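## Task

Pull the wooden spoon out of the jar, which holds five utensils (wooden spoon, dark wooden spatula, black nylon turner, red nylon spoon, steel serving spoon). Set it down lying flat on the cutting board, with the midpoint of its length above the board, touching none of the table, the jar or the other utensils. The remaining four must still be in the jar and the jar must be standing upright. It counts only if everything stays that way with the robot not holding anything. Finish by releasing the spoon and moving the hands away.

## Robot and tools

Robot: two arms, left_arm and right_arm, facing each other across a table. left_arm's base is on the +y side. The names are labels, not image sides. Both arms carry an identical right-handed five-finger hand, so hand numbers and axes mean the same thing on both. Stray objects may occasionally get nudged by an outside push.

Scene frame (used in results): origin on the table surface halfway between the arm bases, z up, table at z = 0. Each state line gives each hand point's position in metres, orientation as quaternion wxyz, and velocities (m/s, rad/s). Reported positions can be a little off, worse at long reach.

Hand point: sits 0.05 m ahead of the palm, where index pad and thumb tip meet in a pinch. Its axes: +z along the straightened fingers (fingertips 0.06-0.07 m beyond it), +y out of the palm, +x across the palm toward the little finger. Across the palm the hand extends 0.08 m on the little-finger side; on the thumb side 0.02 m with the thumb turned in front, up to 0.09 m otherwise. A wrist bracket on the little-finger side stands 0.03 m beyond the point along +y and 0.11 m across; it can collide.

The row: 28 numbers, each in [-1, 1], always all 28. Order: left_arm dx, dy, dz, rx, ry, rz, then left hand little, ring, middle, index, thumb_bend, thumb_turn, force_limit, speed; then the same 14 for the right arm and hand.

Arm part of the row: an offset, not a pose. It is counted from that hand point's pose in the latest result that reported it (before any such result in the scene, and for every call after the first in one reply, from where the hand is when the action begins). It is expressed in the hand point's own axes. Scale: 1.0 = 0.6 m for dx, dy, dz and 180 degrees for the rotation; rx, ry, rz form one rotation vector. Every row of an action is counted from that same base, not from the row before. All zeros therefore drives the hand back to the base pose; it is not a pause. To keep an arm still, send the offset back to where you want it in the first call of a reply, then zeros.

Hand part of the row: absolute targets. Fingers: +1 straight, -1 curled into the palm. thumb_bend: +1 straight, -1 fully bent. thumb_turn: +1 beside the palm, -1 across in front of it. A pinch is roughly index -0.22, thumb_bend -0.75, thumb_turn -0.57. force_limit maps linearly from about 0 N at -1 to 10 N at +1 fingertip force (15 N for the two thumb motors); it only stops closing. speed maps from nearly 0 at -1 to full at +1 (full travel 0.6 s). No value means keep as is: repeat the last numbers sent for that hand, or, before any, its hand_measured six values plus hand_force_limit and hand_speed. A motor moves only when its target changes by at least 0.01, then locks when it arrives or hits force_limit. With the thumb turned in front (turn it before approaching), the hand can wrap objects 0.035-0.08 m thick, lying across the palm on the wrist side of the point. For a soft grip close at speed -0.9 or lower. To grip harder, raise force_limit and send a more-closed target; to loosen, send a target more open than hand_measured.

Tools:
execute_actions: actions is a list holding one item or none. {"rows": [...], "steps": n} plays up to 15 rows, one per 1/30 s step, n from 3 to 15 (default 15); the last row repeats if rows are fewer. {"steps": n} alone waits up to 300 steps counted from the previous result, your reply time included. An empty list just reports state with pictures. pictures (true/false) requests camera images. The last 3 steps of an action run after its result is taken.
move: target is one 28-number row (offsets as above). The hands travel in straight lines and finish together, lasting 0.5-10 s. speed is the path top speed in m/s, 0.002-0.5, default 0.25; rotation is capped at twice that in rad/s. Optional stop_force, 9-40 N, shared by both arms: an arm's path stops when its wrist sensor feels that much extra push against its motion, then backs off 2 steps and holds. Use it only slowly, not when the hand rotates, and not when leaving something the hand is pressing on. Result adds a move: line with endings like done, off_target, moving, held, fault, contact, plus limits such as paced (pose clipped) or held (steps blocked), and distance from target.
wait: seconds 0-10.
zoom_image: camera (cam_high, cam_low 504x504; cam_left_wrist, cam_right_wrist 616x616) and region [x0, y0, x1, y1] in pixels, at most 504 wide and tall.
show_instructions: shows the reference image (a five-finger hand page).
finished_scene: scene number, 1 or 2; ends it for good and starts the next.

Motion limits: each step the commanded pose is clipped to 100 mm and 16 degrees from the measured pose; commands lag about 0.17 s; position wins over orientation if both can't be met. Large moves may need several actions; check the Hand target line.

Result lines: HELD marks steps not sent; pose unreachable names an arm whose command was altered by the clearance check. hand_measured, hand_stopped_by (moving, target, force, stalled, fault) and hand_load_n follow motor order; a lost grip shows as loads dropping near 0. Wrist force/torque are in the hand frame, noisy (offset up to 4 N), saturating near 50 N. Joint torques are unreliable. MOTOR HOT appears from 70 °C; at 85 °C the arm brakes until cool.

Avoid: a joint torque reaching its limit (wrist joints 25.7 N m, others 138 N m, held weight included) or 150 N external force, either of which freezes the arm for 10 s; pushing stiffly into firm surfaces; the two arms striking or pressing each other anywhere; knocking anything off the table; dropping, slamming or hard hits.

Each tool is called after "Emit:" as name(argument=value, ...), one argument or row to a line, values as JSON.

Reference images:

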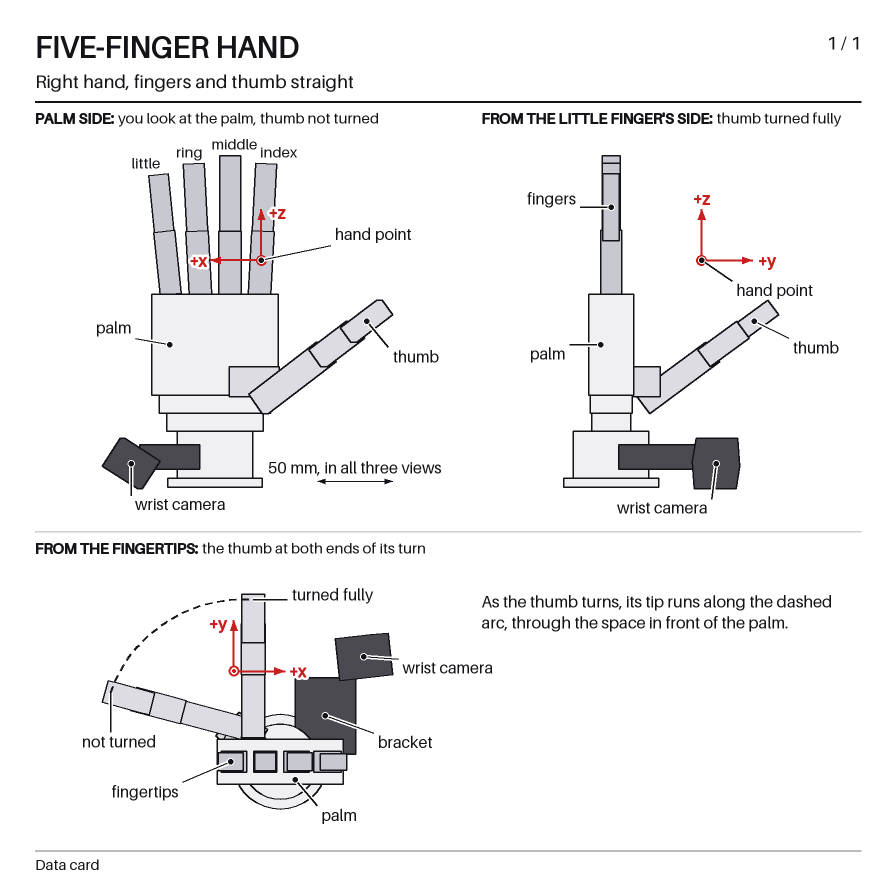

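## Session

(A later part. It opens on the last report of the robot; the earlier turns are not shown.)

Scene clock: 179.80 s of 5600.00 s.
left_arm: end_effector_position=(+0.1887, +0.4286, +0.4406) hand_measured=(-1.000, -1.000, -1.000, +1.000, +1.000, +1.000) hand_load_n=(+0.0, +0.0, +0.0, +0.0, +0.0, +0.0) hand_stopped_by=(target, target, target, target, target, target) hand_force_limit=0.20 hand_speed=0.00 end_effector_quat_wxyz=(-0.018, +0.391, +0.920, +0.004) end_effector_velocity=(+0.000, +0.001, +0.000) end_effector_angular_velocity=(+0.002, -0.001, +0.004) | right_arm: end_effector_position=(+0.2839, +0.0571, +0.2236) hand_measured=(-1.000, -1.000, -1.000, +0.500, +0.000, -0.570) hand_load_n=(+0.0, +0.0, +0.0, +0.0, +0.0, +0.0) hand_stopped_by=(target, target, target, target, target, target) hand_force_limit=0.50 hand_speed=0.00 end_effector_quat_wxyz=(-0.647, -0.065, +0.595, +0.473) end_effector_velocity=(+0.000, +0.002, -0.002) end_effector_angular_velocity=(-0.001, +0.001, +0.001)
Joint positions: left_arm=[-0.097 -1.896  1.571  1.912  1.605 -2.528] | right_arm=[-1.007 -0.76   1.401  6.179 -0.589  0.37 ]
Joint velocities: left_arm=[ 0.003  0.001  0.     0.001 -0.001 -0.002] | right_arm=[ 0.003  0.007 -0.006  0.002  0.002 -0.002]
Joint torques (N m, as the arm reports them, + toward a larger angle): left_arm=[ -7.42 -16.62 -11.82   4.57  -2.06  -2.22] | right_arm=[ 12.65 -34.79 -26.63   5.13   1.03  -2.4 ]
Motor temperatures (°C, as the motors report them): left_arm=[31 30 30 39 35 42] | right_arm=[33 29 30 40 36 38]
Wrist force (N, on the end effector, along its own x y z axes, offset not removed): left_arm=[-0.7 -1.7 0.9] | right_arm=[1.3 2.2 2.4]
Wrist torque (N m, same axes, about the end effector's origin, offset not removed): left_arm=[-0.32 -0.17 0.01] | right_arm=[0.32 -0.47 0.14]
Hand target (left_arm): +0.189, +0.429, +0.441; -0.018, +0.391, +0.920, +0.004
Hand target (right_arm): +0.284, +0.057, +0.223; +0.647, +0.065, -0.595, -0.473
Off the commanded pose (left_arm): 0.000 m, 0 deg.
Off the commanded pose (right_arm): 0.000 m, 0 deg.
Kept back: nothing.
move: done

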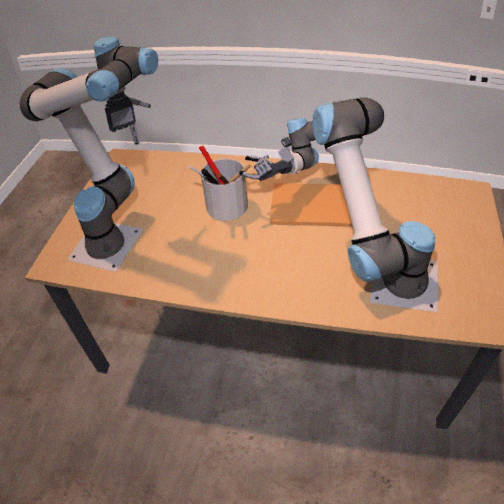

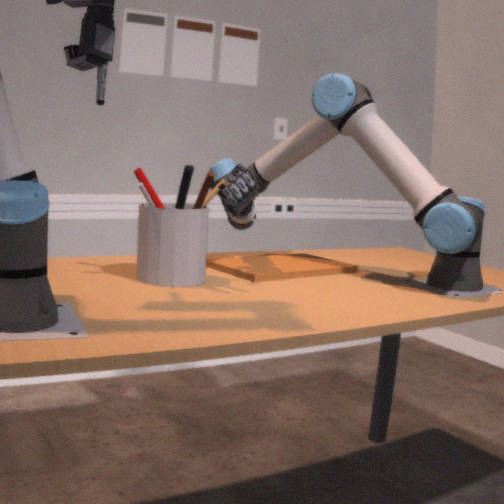

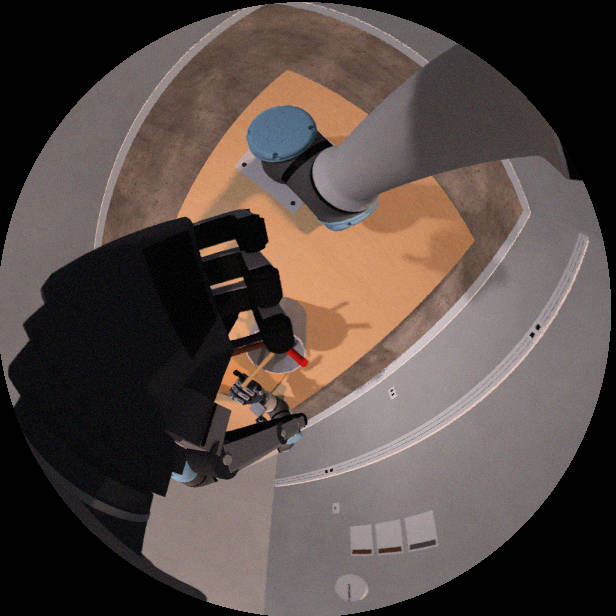

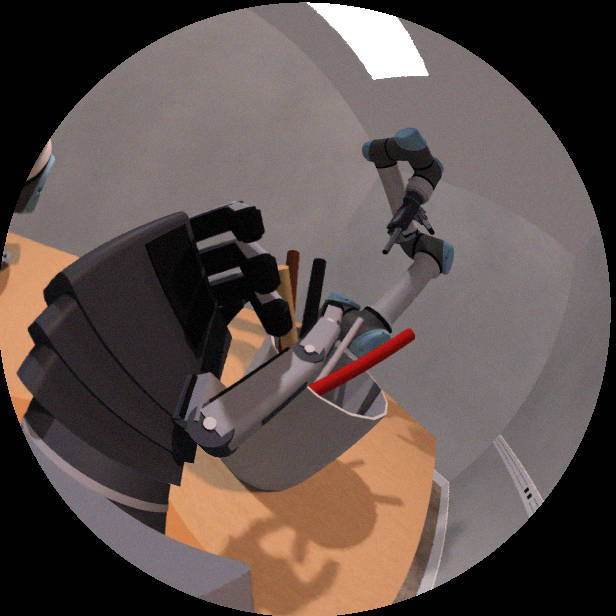

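Emit:
move(
  target=[0,0,0,0,0,0,-1,-1,-1,1,1,1,0.2,0, 0,-0.012,0.035,0,0,0,-1,-1,-1,0.5,0,-0.57,0.5,0],
  speed=0.02,
  stop_force=10,
)

Emit:
move(
  target=[0,0,0,0,0,0,-1,-1,-1,1,1,1,0.2,0, 0,0,0,0,0,0,-1,-1,-1,0.5,-0.75,-0.57,0.5,-0.6],
)

Emit:
zoom_image(
  camera="cam_high",
  region=[170,110,330,240],
)

Emit:
zoom_image(
  camera="cam_right_wrist",
  region=[200,200,440,420],
)

Scene clock: 181.47 s of 5600.00 s.
left_arm: end_effector_position=(+0.1887, +0.4286, +0.4406) hand_measured=(-1.000, -1.000, -1.000, +1.000, +1.000, +1.000) hand_load_n=(+0.0, +0.0, +0.0, +0.0, +0.0, +0.0) hand_stopped_by=(target, target, target, target, target, target) hand_force_limit=0.20 hand_speed=0.00 end_effector_quat_wxyz=(-0.018, +0.391, +0.920, +0.004) end_effector_velocity=(-0.000, +0.000, +0.000) end_effector_angular_velocity=(-0.000, +0.000, +0.001) | right_arm: end_effector_position=(+0.2630, +0.0631, +0.2248) hand_measured=(-1.000, -1.000, -1.000, +0.500, +0.000, -0.570) hand_load_n=(+0.0, +0.0, +0.0, +0.0, +0.0, +0.0) hand_stopped_by=(target, target, target, target, target, target) hand_force_limit=0.50 hand_speed=0.00 end_effector_quat_wxyz=(-0.647, -0.065, +0.595, +0.473) end_effector_velocity=(-0.003, +0.001, +0.001) end_effector_angular_velocity=(+0.001, -0.001, +0.000)
Joint positions: left_arm=[-0.097 -1.896  1.571  1.912  1.605 -2.528] | right_arm=[-0.978 -0.778  1.435  6.185 -0.564  0.344]
Joint velocities: left_arm=[-0.001 -0.001  0.001  0.001  0.    -0.002] | right_arm=[ 0.003 -0.002  0.004  0.001  0.002 -0.005]
Joint torques (N m, as the arm reports them, + toward a larger angle): left_arm=[ -7.4  -16.86 -11.66   4.65  -2.1   -2.34] | right_arm=[ 12.73 -51.12  -6.72   4.74   1.1   -2.  ]
Motor temperatures (°C, as the motors report them): left_arm=[31 30 30 39 35 42] | right_arm=[33 29 30 40 36 38]
Wrist force (N, on the end effector, along its own x y z axes, offset not removed): left_arm=[-0.1 0.2 1.9] | right_arm=[1.7 1.9 2.3]
Wrist torque (N m, same axes, about the end effector's origin, offset not removed): left_arm=[-0.04 -0.27 0.10] | right_arm=[0.24 -0.49 0.02]
Hand target (left_arm): +0.189, +0.429, +0.441; -0.018, +0.391, +0.920, +0.004
Hand target (right_arm): +0.263, +0.063, +0.225; +0.646, +0.065, -0.595, -0.473
Off the commanded pose (left_arm): 0.000 m, 0 deg.
Off the commanded pose (right_arm): 0.000 m, 0 deg.
Kept back: nothing.
move: done

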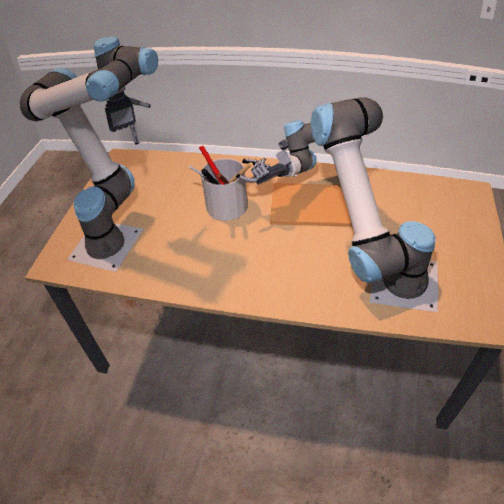

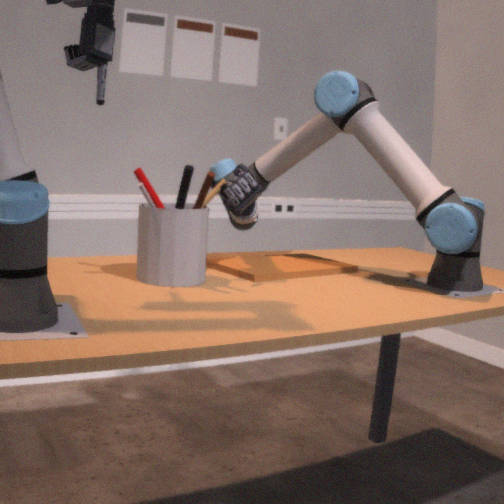

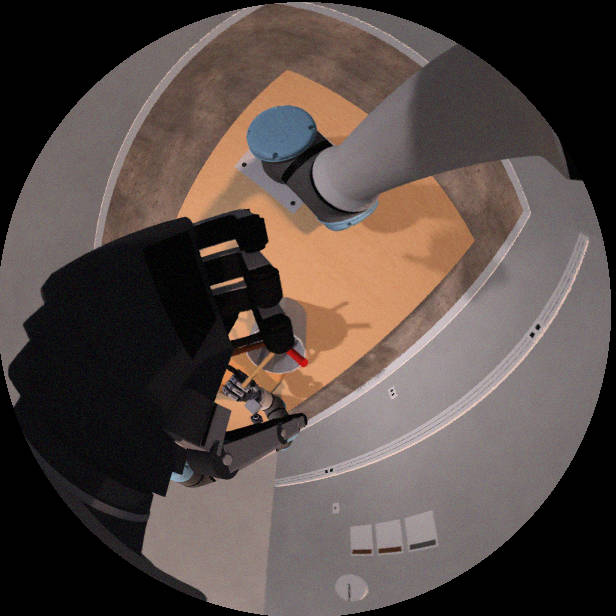

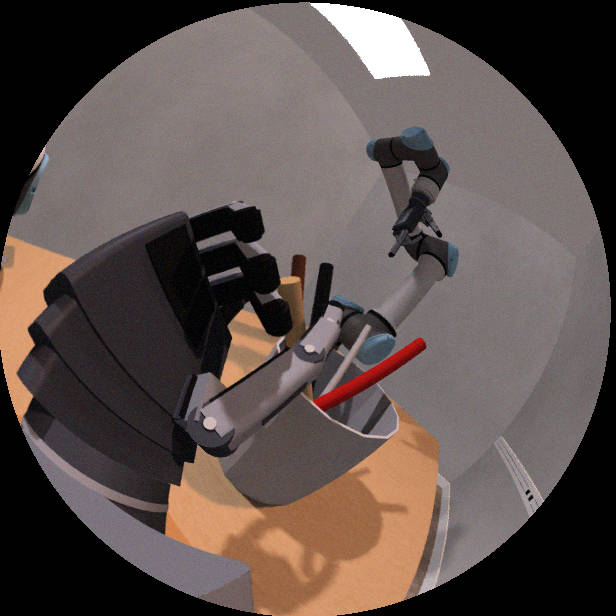

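Scene clock: 183.67 s of 5600.00 s.
left_arm: end_effector_position=(+0.1887, +0.4286, +0.4406) hand_measured=(-1.000, -1.000, -1.000, +1.000, +1.000, +1.000) hand_load_n=(+0.0, +0.0, +0.0, +0.0, +0.0, +0.0) hand_stopped_by=(target, target, target, target, target, target) hand_force_limit=0.20 hand_speed=0.00 end_effector_quat_wxyz=(-0.018, +0.391, +0.920, +0.004) end_effector_velocity=(-0.000, -0.000, -0.000) end_effector_angular_velocity=(+0.001, +0.000, -0.000) | right_arm: end_effector_position=(+0.2630, +0.0631, +0.2248) hand_measured=(-1.000, -1.000, -1.000, +0.500, -0.732, -0.570) hand_load_n=(+0.0, +0.0, +0.0, +0.0, +9.5, -4.0) hand_stopped_by=(target, target, target, target, stalled, target) hand_force_limit=0.50 hand_speed=-0.60 end_effector_quat_wxyz=(-0.647, -0.065, +0.595, +0.473) end_effector_velocity=(-0.000, +0.000, -0.000) end_effector_angular_velocity=(+0.001, -0.001, -0.001)
Joint positions: left_arm=[-0.097 -1.896  1.571  1.912  1.605 -2.528] | right_arm=[-0.978 -0.778  1.435  6.185 -0.564  0.344]
Joint velocities: left_arm=[ 0.     0.002  0.    -0.     0.     0.001] | right_arm=[ 0.001 -0.     0.    -0.     0.001 -0.001]
Joint torques (N m, as the arm reports them, + toward a larger angle): left_arm=[ -7.44 -16.69 -11.7    4.62  -1.99  -2.25] | right_arm=[-14.01 -30.77 -19.73  -1.65  -1.     2.88]
Motor temperatures (°C, as the motors report them): left_arm=[31 30 30 39 35 42] | right_arm=[33 29 30 40 36 38]
Wrist force (N, on the end effector, along its own x y z axes, offset not removed): left_arm=[1.2 -1.6 -0.2] | right_arm=[7.0 10.6 5.2]
Wrist torque (N m, same axes, about the end effector's origin, offset not removed): left_arm=[-0.20 -0.37 0.13] | right_arm=[0.45 -0.46 0.19]
Hand target (left_arm): +0.189, +0.429, +0.441; -0.018, +0.391, +0.920, +0.004
Hand target (right_arm): +0.263, +0.063, +0.225; +0.647, +0.065, -0.595, -0.473
Off the commanded pose (left_arm): 0.000 m, 0 deg.
Off the commanded pose (right_arm): 0.000 m, 0 deg.
Kept back: nothing.
move: done

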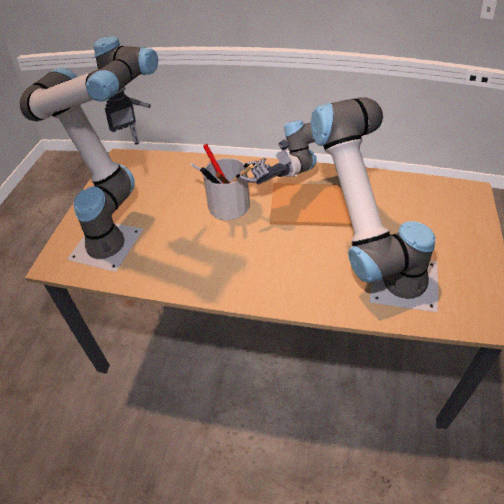

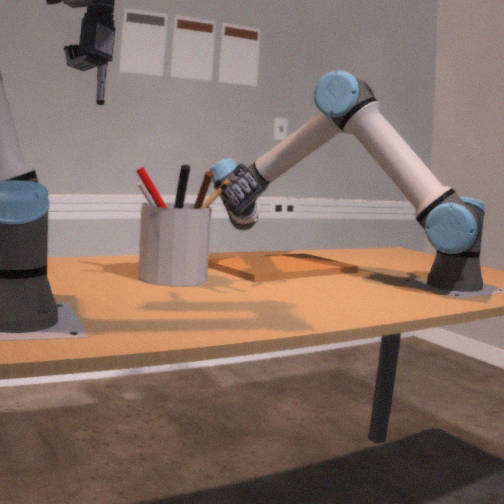

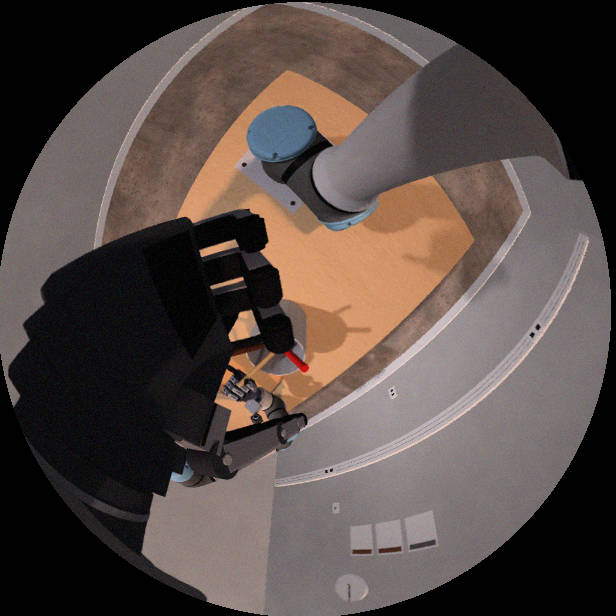

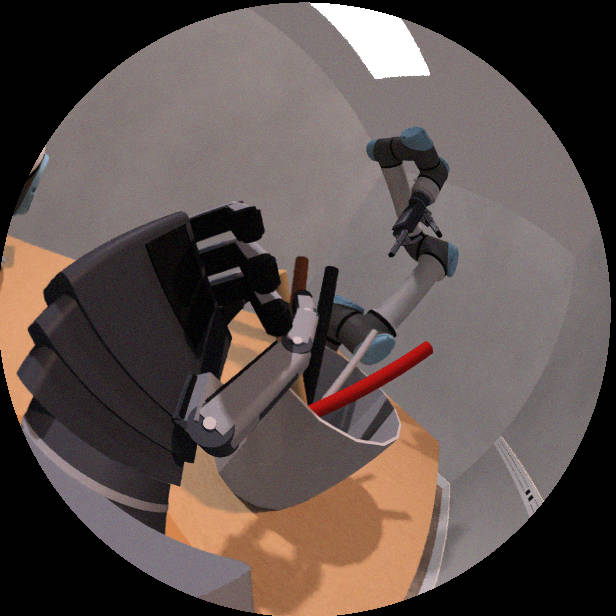

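Region (170, 110, 330, 240) of cam_high's 504x504 image, scaled by 3.150, with more detail than that image has; it fills the top 410 rows of this view, and the rest is white.

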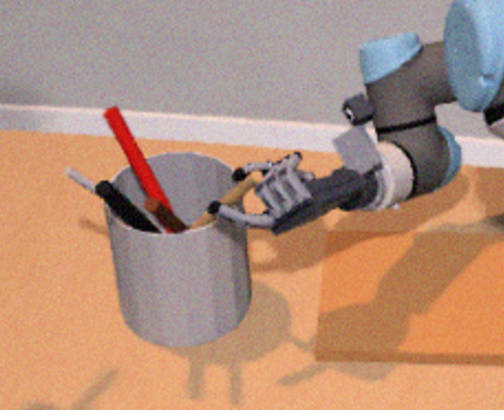

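Region (200, 200, 440, 420) of cam_right_wrist's 616x616 image, scaled by 2.100, with more detail than that image has; it fills the top 462 rows of this view, and the rest is white.

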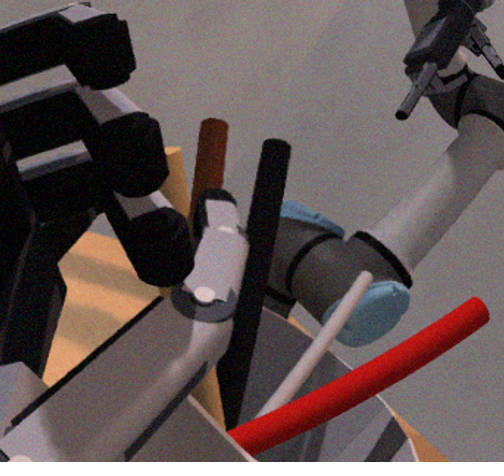

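Emit:
move(
  target=[0,0,0,0,0,0,-1,-1,-1,1,1,1,0.2,0, 0,0,0,0,0,0,-1,-1,-1,-0.6,-0.75,-0.57,0.8,-0.6],
)

Emit:
move(
  target=[0,0,0,0,0,0,-1,-1,-1,1,1,1,0.2,0, 0.06,0.03,-0.03,0,0,0,-1,-1,-1,-0.6,-0.75,-0.57,0.8,-0.6],
  speed=0.015,
)

Emit:
zoom_image(
  camera="cam_high",
  region=[170,110,330,240],
)

Emit:
zoom_image(
  camera="cam_low",
  region=[100,100,290,300],
)

Scene clock: 185.30 s of 5600.00 s.
left_arm: end_effector_position=(+0.1887, +0.4286, +0.4406) hand_measured=(-1.000, -1.000, -1.000, +1.000, +1.000, +1.000) hand_load_n=(+0.0, +0.0, +0.0, +0.0, +0.0, +0.0) hand_stopped_by=(target, target, target, target, target, target) hand_force_limit=0.20 hand_speed=0.00 end_effector_quat_wxyz=(-0.018, +0.391, +0.920, +0.004) end_effector_velocity=(-0.000, +0.001, +0.000) end_effector_angular_velocity=(+0.000, +0.001, +0.001) | right_arm: end_effector_position=(+0.2630, +0.0631, +0.2248) hand_measured=(-1.000, -1.000, -1.000, -0.242, -0.732, -0.570) hand_load_n=(+0.0, +0.0, -0.5, +10.5, +10.5, -4.0) hand_stopped_by=(target, target, target, force, stalled, target) hand_force_limit=0.80 hand_speed=-0.60 end_effector_quat_wxyz=(-0.647, -0.065, +0.595, +0.473) end_effector_velocity=(+0.000, -0.000, -0.000) end_effector_angular_velocity=(-0.000, +0.001, +0.000)
Joint positions: left_arm=[-0.097 -1.896  1.571  1.912  1.605 -2.528] | right_arm=[-0.978 -0.778  1.435  6.185 -0.564  0.344]
Joint velocities: left_arm=[ 0.001 -0.001  0.     0.     0.001 -0.   ] | right_arm=[-0.001  0.     0.    -0.    -0.001  0.   ]
Joint torques (N m, as the arm reports them, + toward a larger angle): left_arm=[ -7.7  -16.16 -12.36   4.7   -1.99  -2.31] | right_arm=[-14.31 -30.36 -17.59  -0.95  -0.46   3.11]
Motor temperatures (°C, as the motors report them): left_arm=[31 30 30 39 35 42] | right_arm=[33 29 30 40 36 38]
Wrist force (N, on the end effector, along its own x y z axes, offset not removed): left_arm=[0.6 -1.3 1.2] | right_arm=[4.6 9.4 5.1]
Wrist torque (N m, same axes, about the end effector's origin, offset not removed): left_arm=[-0.21 -0.34 0.12] | right_arm=[0.29 -0.10 -0.20]
Hand target (left_arm): +0.189, +0.429, +0.441; -0.018, +0.391, +0.920, +0.004
Hand target (right_arm): +0.263, +0.063, +0.225; +0.647, +0.065, -0.595, -0.473
Off the commanded pose (left_arm): 0.000 m, 0 deg.
Off the commanded pose (right_arm): 0.000 m, 0 deg.
Kept back: nothing.
move: done

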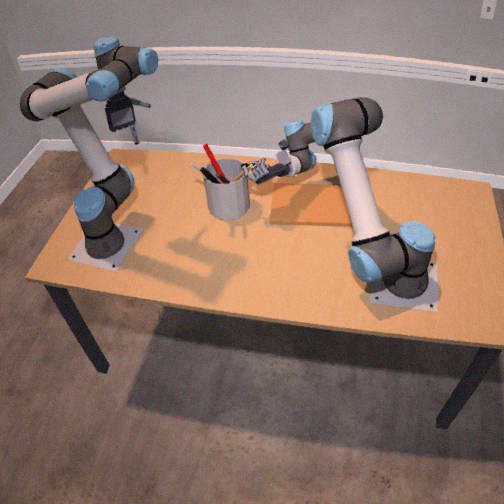

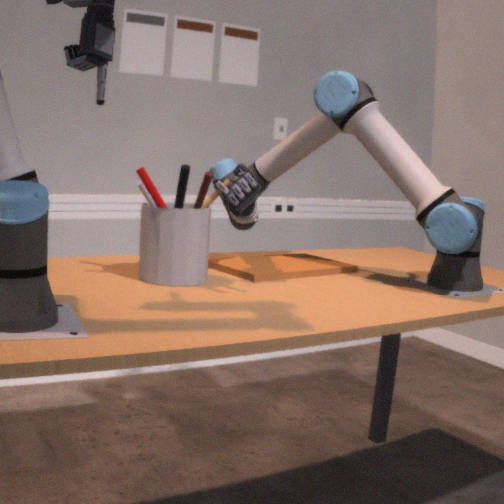

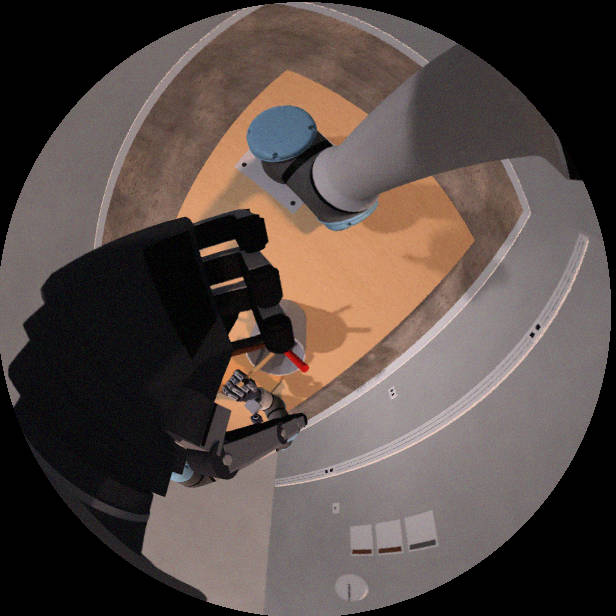

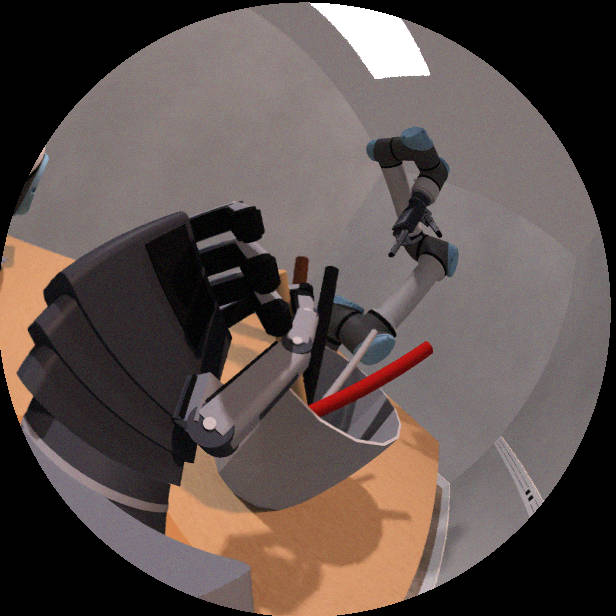

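Scene clock: 188.53 s of 5600.00 s.
left_arm: end_effector_position=(+0.1887, +0.4286, +0.4406) hand_measured=(-1.000, -1.000, -1.000, +1.000, +1.000, +1.000) hand_load_n=(+0.0, +0.0, +0.0, +0.0, +0.0, +0.0) hand_stopped_by=(target, target, target, target, target, target) hand_force_limit=0.20 hand_speed=0.00 end_effector_quat_wxyz=(-0.018, +0.391, +0.920, +0.004) end_effector_velocity=(-0.000, -0.000, +0.000) end_effector_angular_velocity=(+0.001, +0.000, -0.003) | right_arm: end_effector_position=(+0.2818, +0.0396, +0.2566) hand_measured=(-1.000, -1.000, -1.000, -0.242, -0.732, -0.570) hand_load_n=(+0.0, +0.0, +0.0, +10.5, +9.0, -2.5) hand_stopped_by=(target, target, target, force, stalled, target) hand_force_limit=0.80 hand_speed=-0.60 end_effector_quat_wxyz=(-0.647, -0.065, +0.595, +0.473) end_effector_velocity=(+0.001, -0.001, +0.002) end_effector_angular_velocity=(+0.000, -0.000, +0.001)
Joint positions: left_arm=[-0.097 -1.896  1.571  1.912  1.605 -2.528] | right_arm=[-1.032 -0.837  1.442  6.196 -0.61   0.393]
Joint velocities: left_arm=[-0.001  0.     0.     0.001  0.001  0.002] | right_arm=[-0.003 -0.003  0.     0.001 -0.003  0.003]
Joint torques (N m, as the arm reports them, + toward a larger angle): left_arm=[ -7.35 -16.52 -11.88   4.69  -2.01  -2.21] | right_arm=[-13.09 -50.01  -7.11   4.8   -2.27   2.49]
Motor temperatures (°C, as the motors report them): left_arm=[31 30 30 39 35 42] | right_arm=[33 29 30 40 36 38]
Wrist force (N, on the end effector, along its own x y z axes, offset not removed): left_arm=[-1.0 -1.9 1.4] | right_arm=[-0.3 2.6 2.5]
Wrist torque (N m, same axes, about the end effector's origin, offset not removed): left_arm=[-0.37 -0.19 -0.05] | right_arm=[0.44 -0.24 -0.08]
Hand target (left_arm): +0.189, +0.429, +0.441; -0.018, +0.391, +0.920, +0.004
Hand target (right_arm): +0.282, +0.039, +0.257; +0.647, +0.065, -0.595, -0.473
Off the commanded pose (left_arm): 0.000 m, 0 deg.
Off the commanded pose (right_arm): 0.000 m, 0 deg.
Kept back: nothing.
move: done

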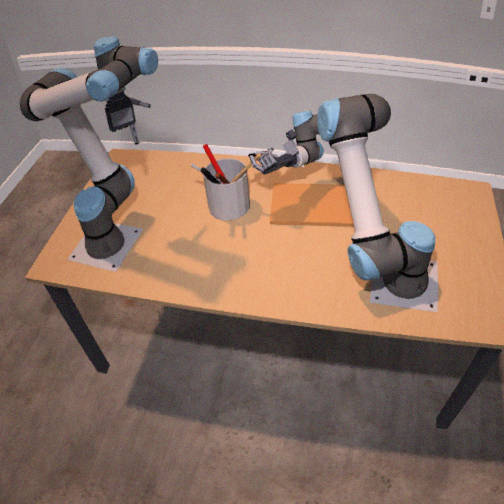

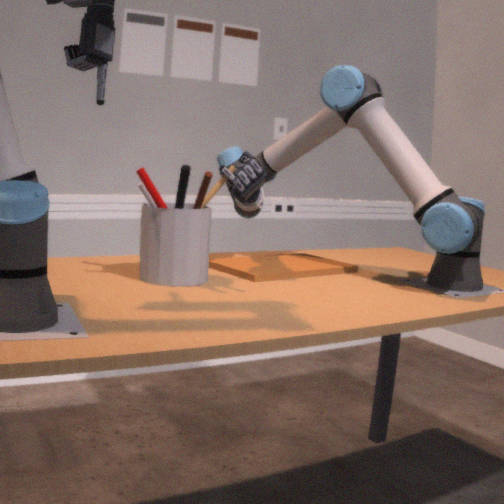

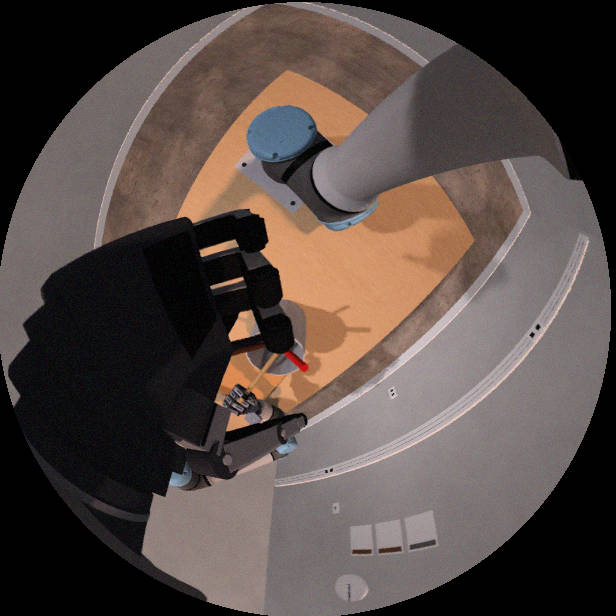

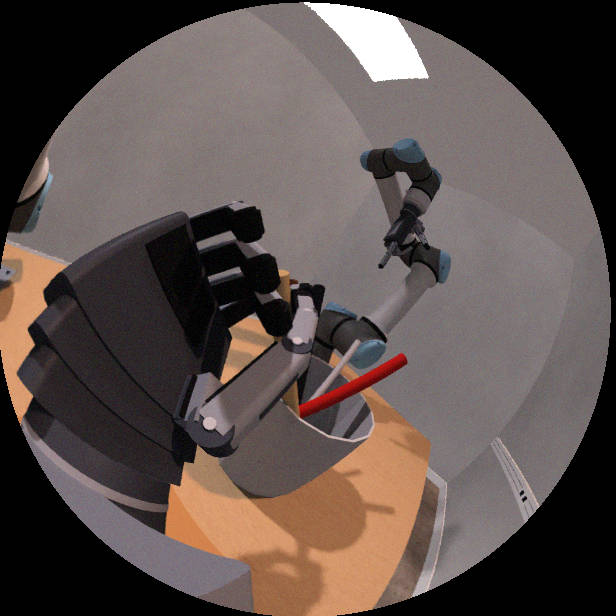

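Region (170, 110, 330, 240) of cam_high's 504x504 image, scaled by 3.150, with more detail than that image has; it fills the top 410 rows of this view, and the rest is white.

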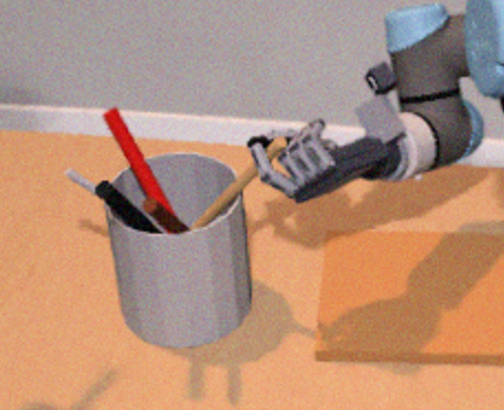

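Region (100, 100, 290, 300) of cam_low's 504x504 image, scaled by 2.520, with more detail than that image has; it fills the left 479 columns of this view, and the rest is white.

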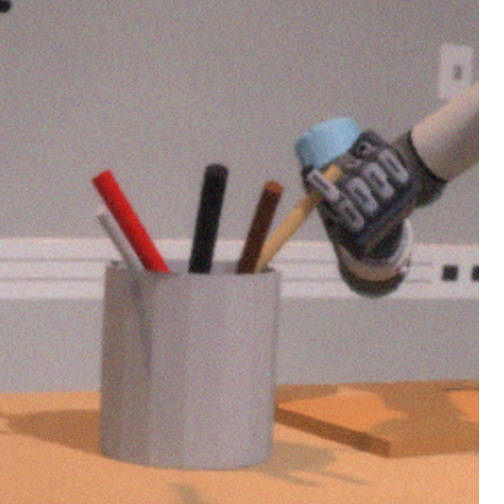

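Emit:
move(
  target=[0,0,0,0,0,0,-1,-1,-1,1,1,1,0.2,0, 0.06,0.03,-0.03,0,0,0,-1,-1,-1,-0.6,-0.75,-0.57,0.8,-0.6],
  speed=0.03,
)

Scene clock: 190.70 s of 5600.00 s.
left_arm: end_effector_position=(+0.1887, +0.4286, +0.4406) hand_measured=(-1.000, -1.000, -1.000, +1.000, +1.000, +1.000) hand_load_n=(+0.0, +0.0, +0.0, +0.0, +0.0, +0.0) hand_stopped_by=(target, target, target, target, target, target) hand_force_limit=0.20 hand_speed=0.00 end_effector_quat_wxyz=(-0.018, +0.391, +0.920, +0.004) end_effector_velocity=(-0.000, +0.000, +0.000) end_effector_angular_velocity=(-0.001, +0.001, -0.002) | right_arm: end_effector_position=(+0.3007, +0.0161, +0.2883) hand_measured=(-1.000, -1.000, -1.000, -0.242, -0.732, -0.570) hand_load_n=(+0.0, +0.0, +0.0, +10.5, +9.0, -3.0) hand_stopped_by=(target, target, target, force, stalled, target) hand_force_limit=0.80 hand_speed=-0.60 end_effector_quat_wxyz=(-0.647, -0.065, +0.595, +0.473) end_effector_velocity=(+0.000, -0.001, +0.002) end_effector_angular_velocity=(+0.000, -0.000, +0.001)
Joint positions: left_arm=[-0.097 -1.896  1.571  1.912  1.605 -2.528] | right_arm=[-1.085 -0.888  1.435  6.22  -0.657  0.436]
Joint velocities: left_arm=[-0.002 -0.002 -0.     0.     0.001  0.   ] | right_arm=[-0.002 -0.002 -0.001  0.002 -0.003  0.002]
Joint torques (N m, as the arm reports them, + toward a larger angle): left_arm=[ -7.08 -16.58 -11.95   4.59  -1.98  -2.34] | right_arm=[-12.86 -48.73 -26.1    4.69  -2.61   3.04]
Motor temperatures (°C, as the motors report them): left_arm=[31 30 30 39 35 42] | right_arm=[33 29 30 40 36 38]
Wrist force (N, on the end effector, along its own x y z axes, offset not removed): left_arm=[0.6 -2.0 1.6] | right_arm=[0.4 1.2 1.4]
Wrist torque (N m, same axes, about the end effector's origin, offset not removed): left_arm=[-0.39 -0.39 -0.01] | right_arm=[0.24 -0.20 0.08]
Hand target (left_arm): +0.189, +0.429, +0.441; -0.018, +0.391, +0.920, +0.004
Hand target (right_arm): +0.301, +0.016, +0.289; +0.647, +0.065, -0.595, -0.473
Off the commanded pose (left_arm): 0.000 m, 0 deg.
Off the commanded pose (right_arm): 0.000 m, 0 deg.
Kept back: nothing.
move: done

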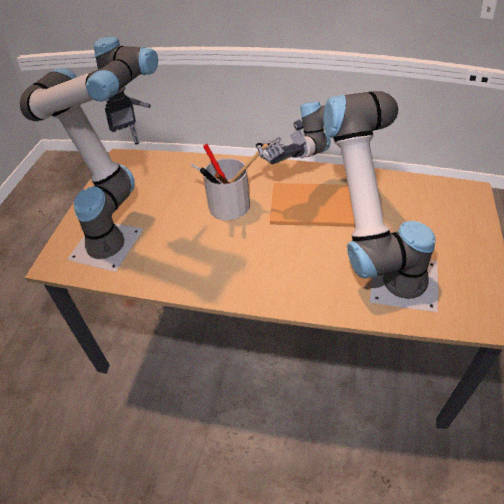

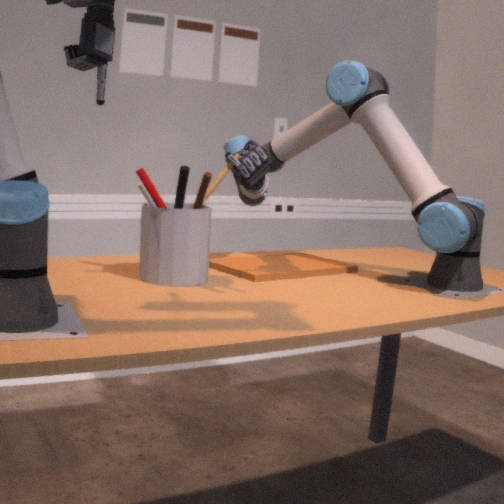

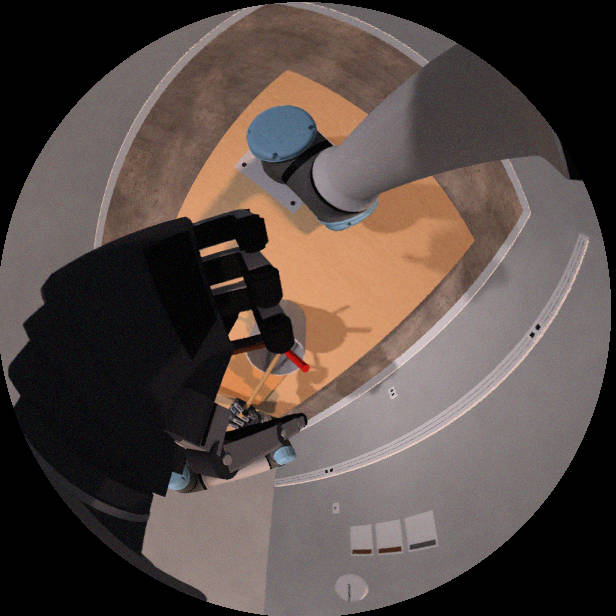

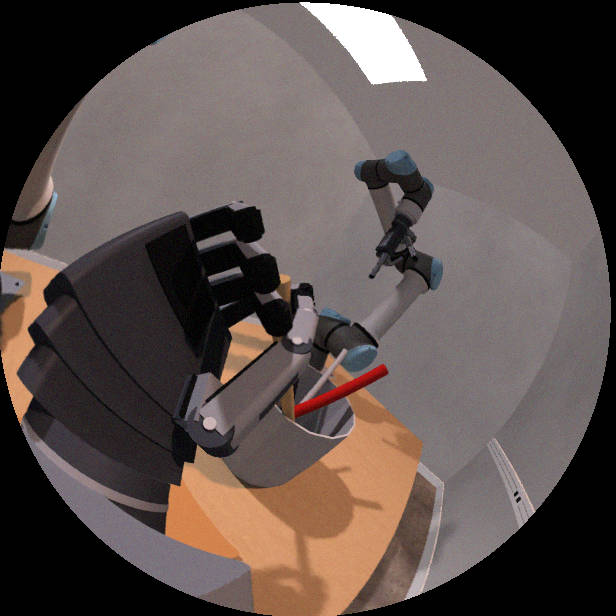

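Following the hand. Continue.

Emit:
move(
  target=[0,0,0,0,0,0,-1,-1,-1,1,1,1,0.2,0, 0.1,0.04,-0.04,0,0,0,-1,-1,-1,-0.6,-0.75,-0.57,0.8,-0.6],
  speed=0.03,
)

Scene clock: 193.63 s of 5600.00 s.
left_arm: end_effector_position=(+0.1887, +0.4286, +0.4406) hand_measured=(-1.000, -1.000, -1.000, +1.000, +1.000, +1.000) hand_load_n=(+0.0, +0.0, +0.0, +0.0, +0.0, +0.0) hand_stopped_by=(target, target, target, target, target, target) hand_force_limit=0.20 hand_speed=0.00 end_effector_quat_wxyz=(-0.018, +0.391, +0.920, +0.004) end_effector_velocity=(-0.000, -0.000, -0.000) end_effector_angular_velocity=(-0.000, -0.000, +0.000) | right_arm: end_effector_position=(+0.3241, -0.0236, +0.3392) hand_measured=(-1.000, -1.000, -1.000, -0.242, -0.732, -0.570) hand_load_n=(+0.0, +0.0, +0.0, +10.5, +8.5, -2.5) hand_stopped_by=(target, target, target, force, stalled, target) hand_force_limit=0.80 hand_speed=-0.60 end_effector_quat_wxyz=(-0.647, -0.065, +0.595, +0.473) end_effector_velocity=(+0.001, -0.001, +0.002) end_effector_angular_velocity=(+0.000, -0.001, -0.002)
Joint positions: left_arm=[-0.097 -1.896  1.571  1.912  1.605 -2.528] | right_arm=[-1.167 -0.968  1.42   6.27  -0.731  0.493]
Joint velocities: left_arm=[-0.     0.     0.    -0.001 -0.    -0.001] | right_arm=[-0.003 -0.003 -0.001  0.002 -0.001  0.001]
Joint torques (N m, as the arm reports them, + toward a larger angle): left_arm=[ -6.85 -16.87 -12.27   4.65  -2.13  -2.33] | right_arm=[-15.39 -46.57 -28.1    4.79  -1.61   2.86]
Motor temperatures (°C, as the motors report them): left_arm=[31 30 30 39 35 42] | right_arm=[33 29 30 40 36 38]
Wrist force (N, on the end effector, along its own x y z axes, offset not removed): left_arm=[0.3 -1.9 0.8] | right_arm=[2.5 2.5 4.0]
Wrist torque (N m, same axes, about the end effector's origin, offset not removed): left_arm=[-0.31 -0.38 0.00] | right_arm=[0.28 -0.62 0.25]
Hand target (left_arm): +0.189, +0.429, +0.441; -0.018, +0.391, +0.920, +0.004
Hand target (right_arm): +0.324, -0.024, +0.339; +0.647, +0.065, -0.595, -0.473
Off the commanded pose (left_arm): 0.000 m, 0 deg.
Off the commanded pose (right_arm): 0.000 m, 0 deg.
Kept back: nothing.
move: done

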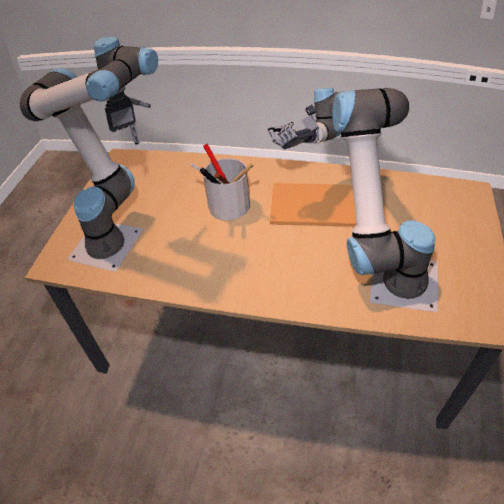

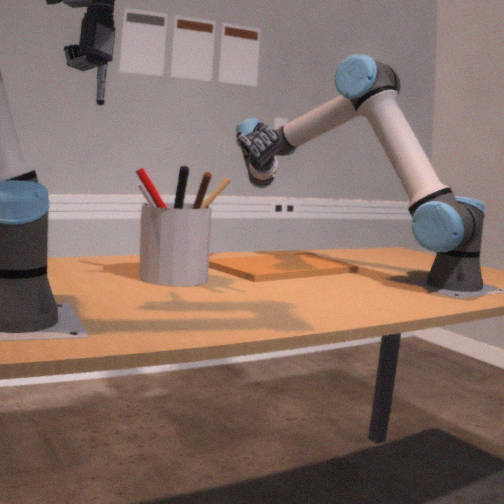

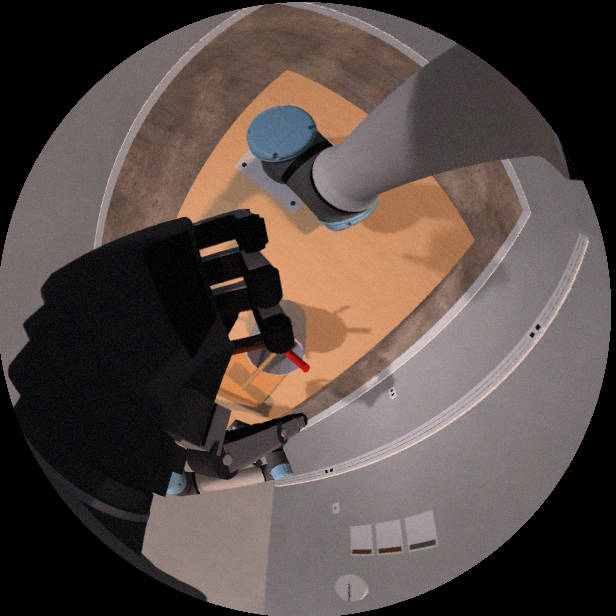

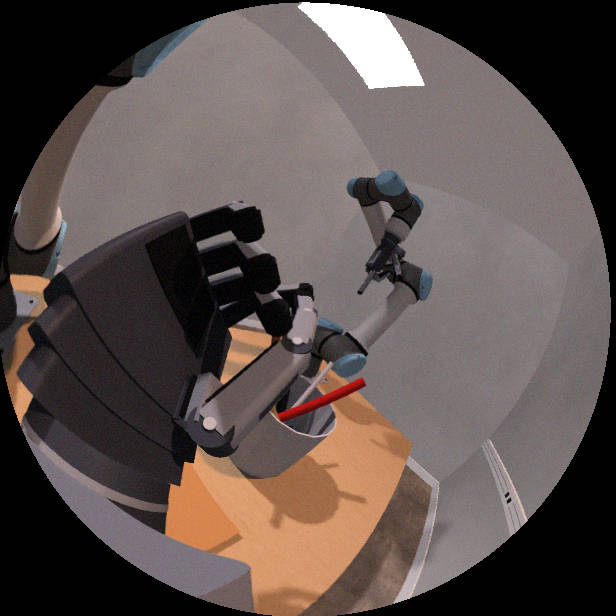

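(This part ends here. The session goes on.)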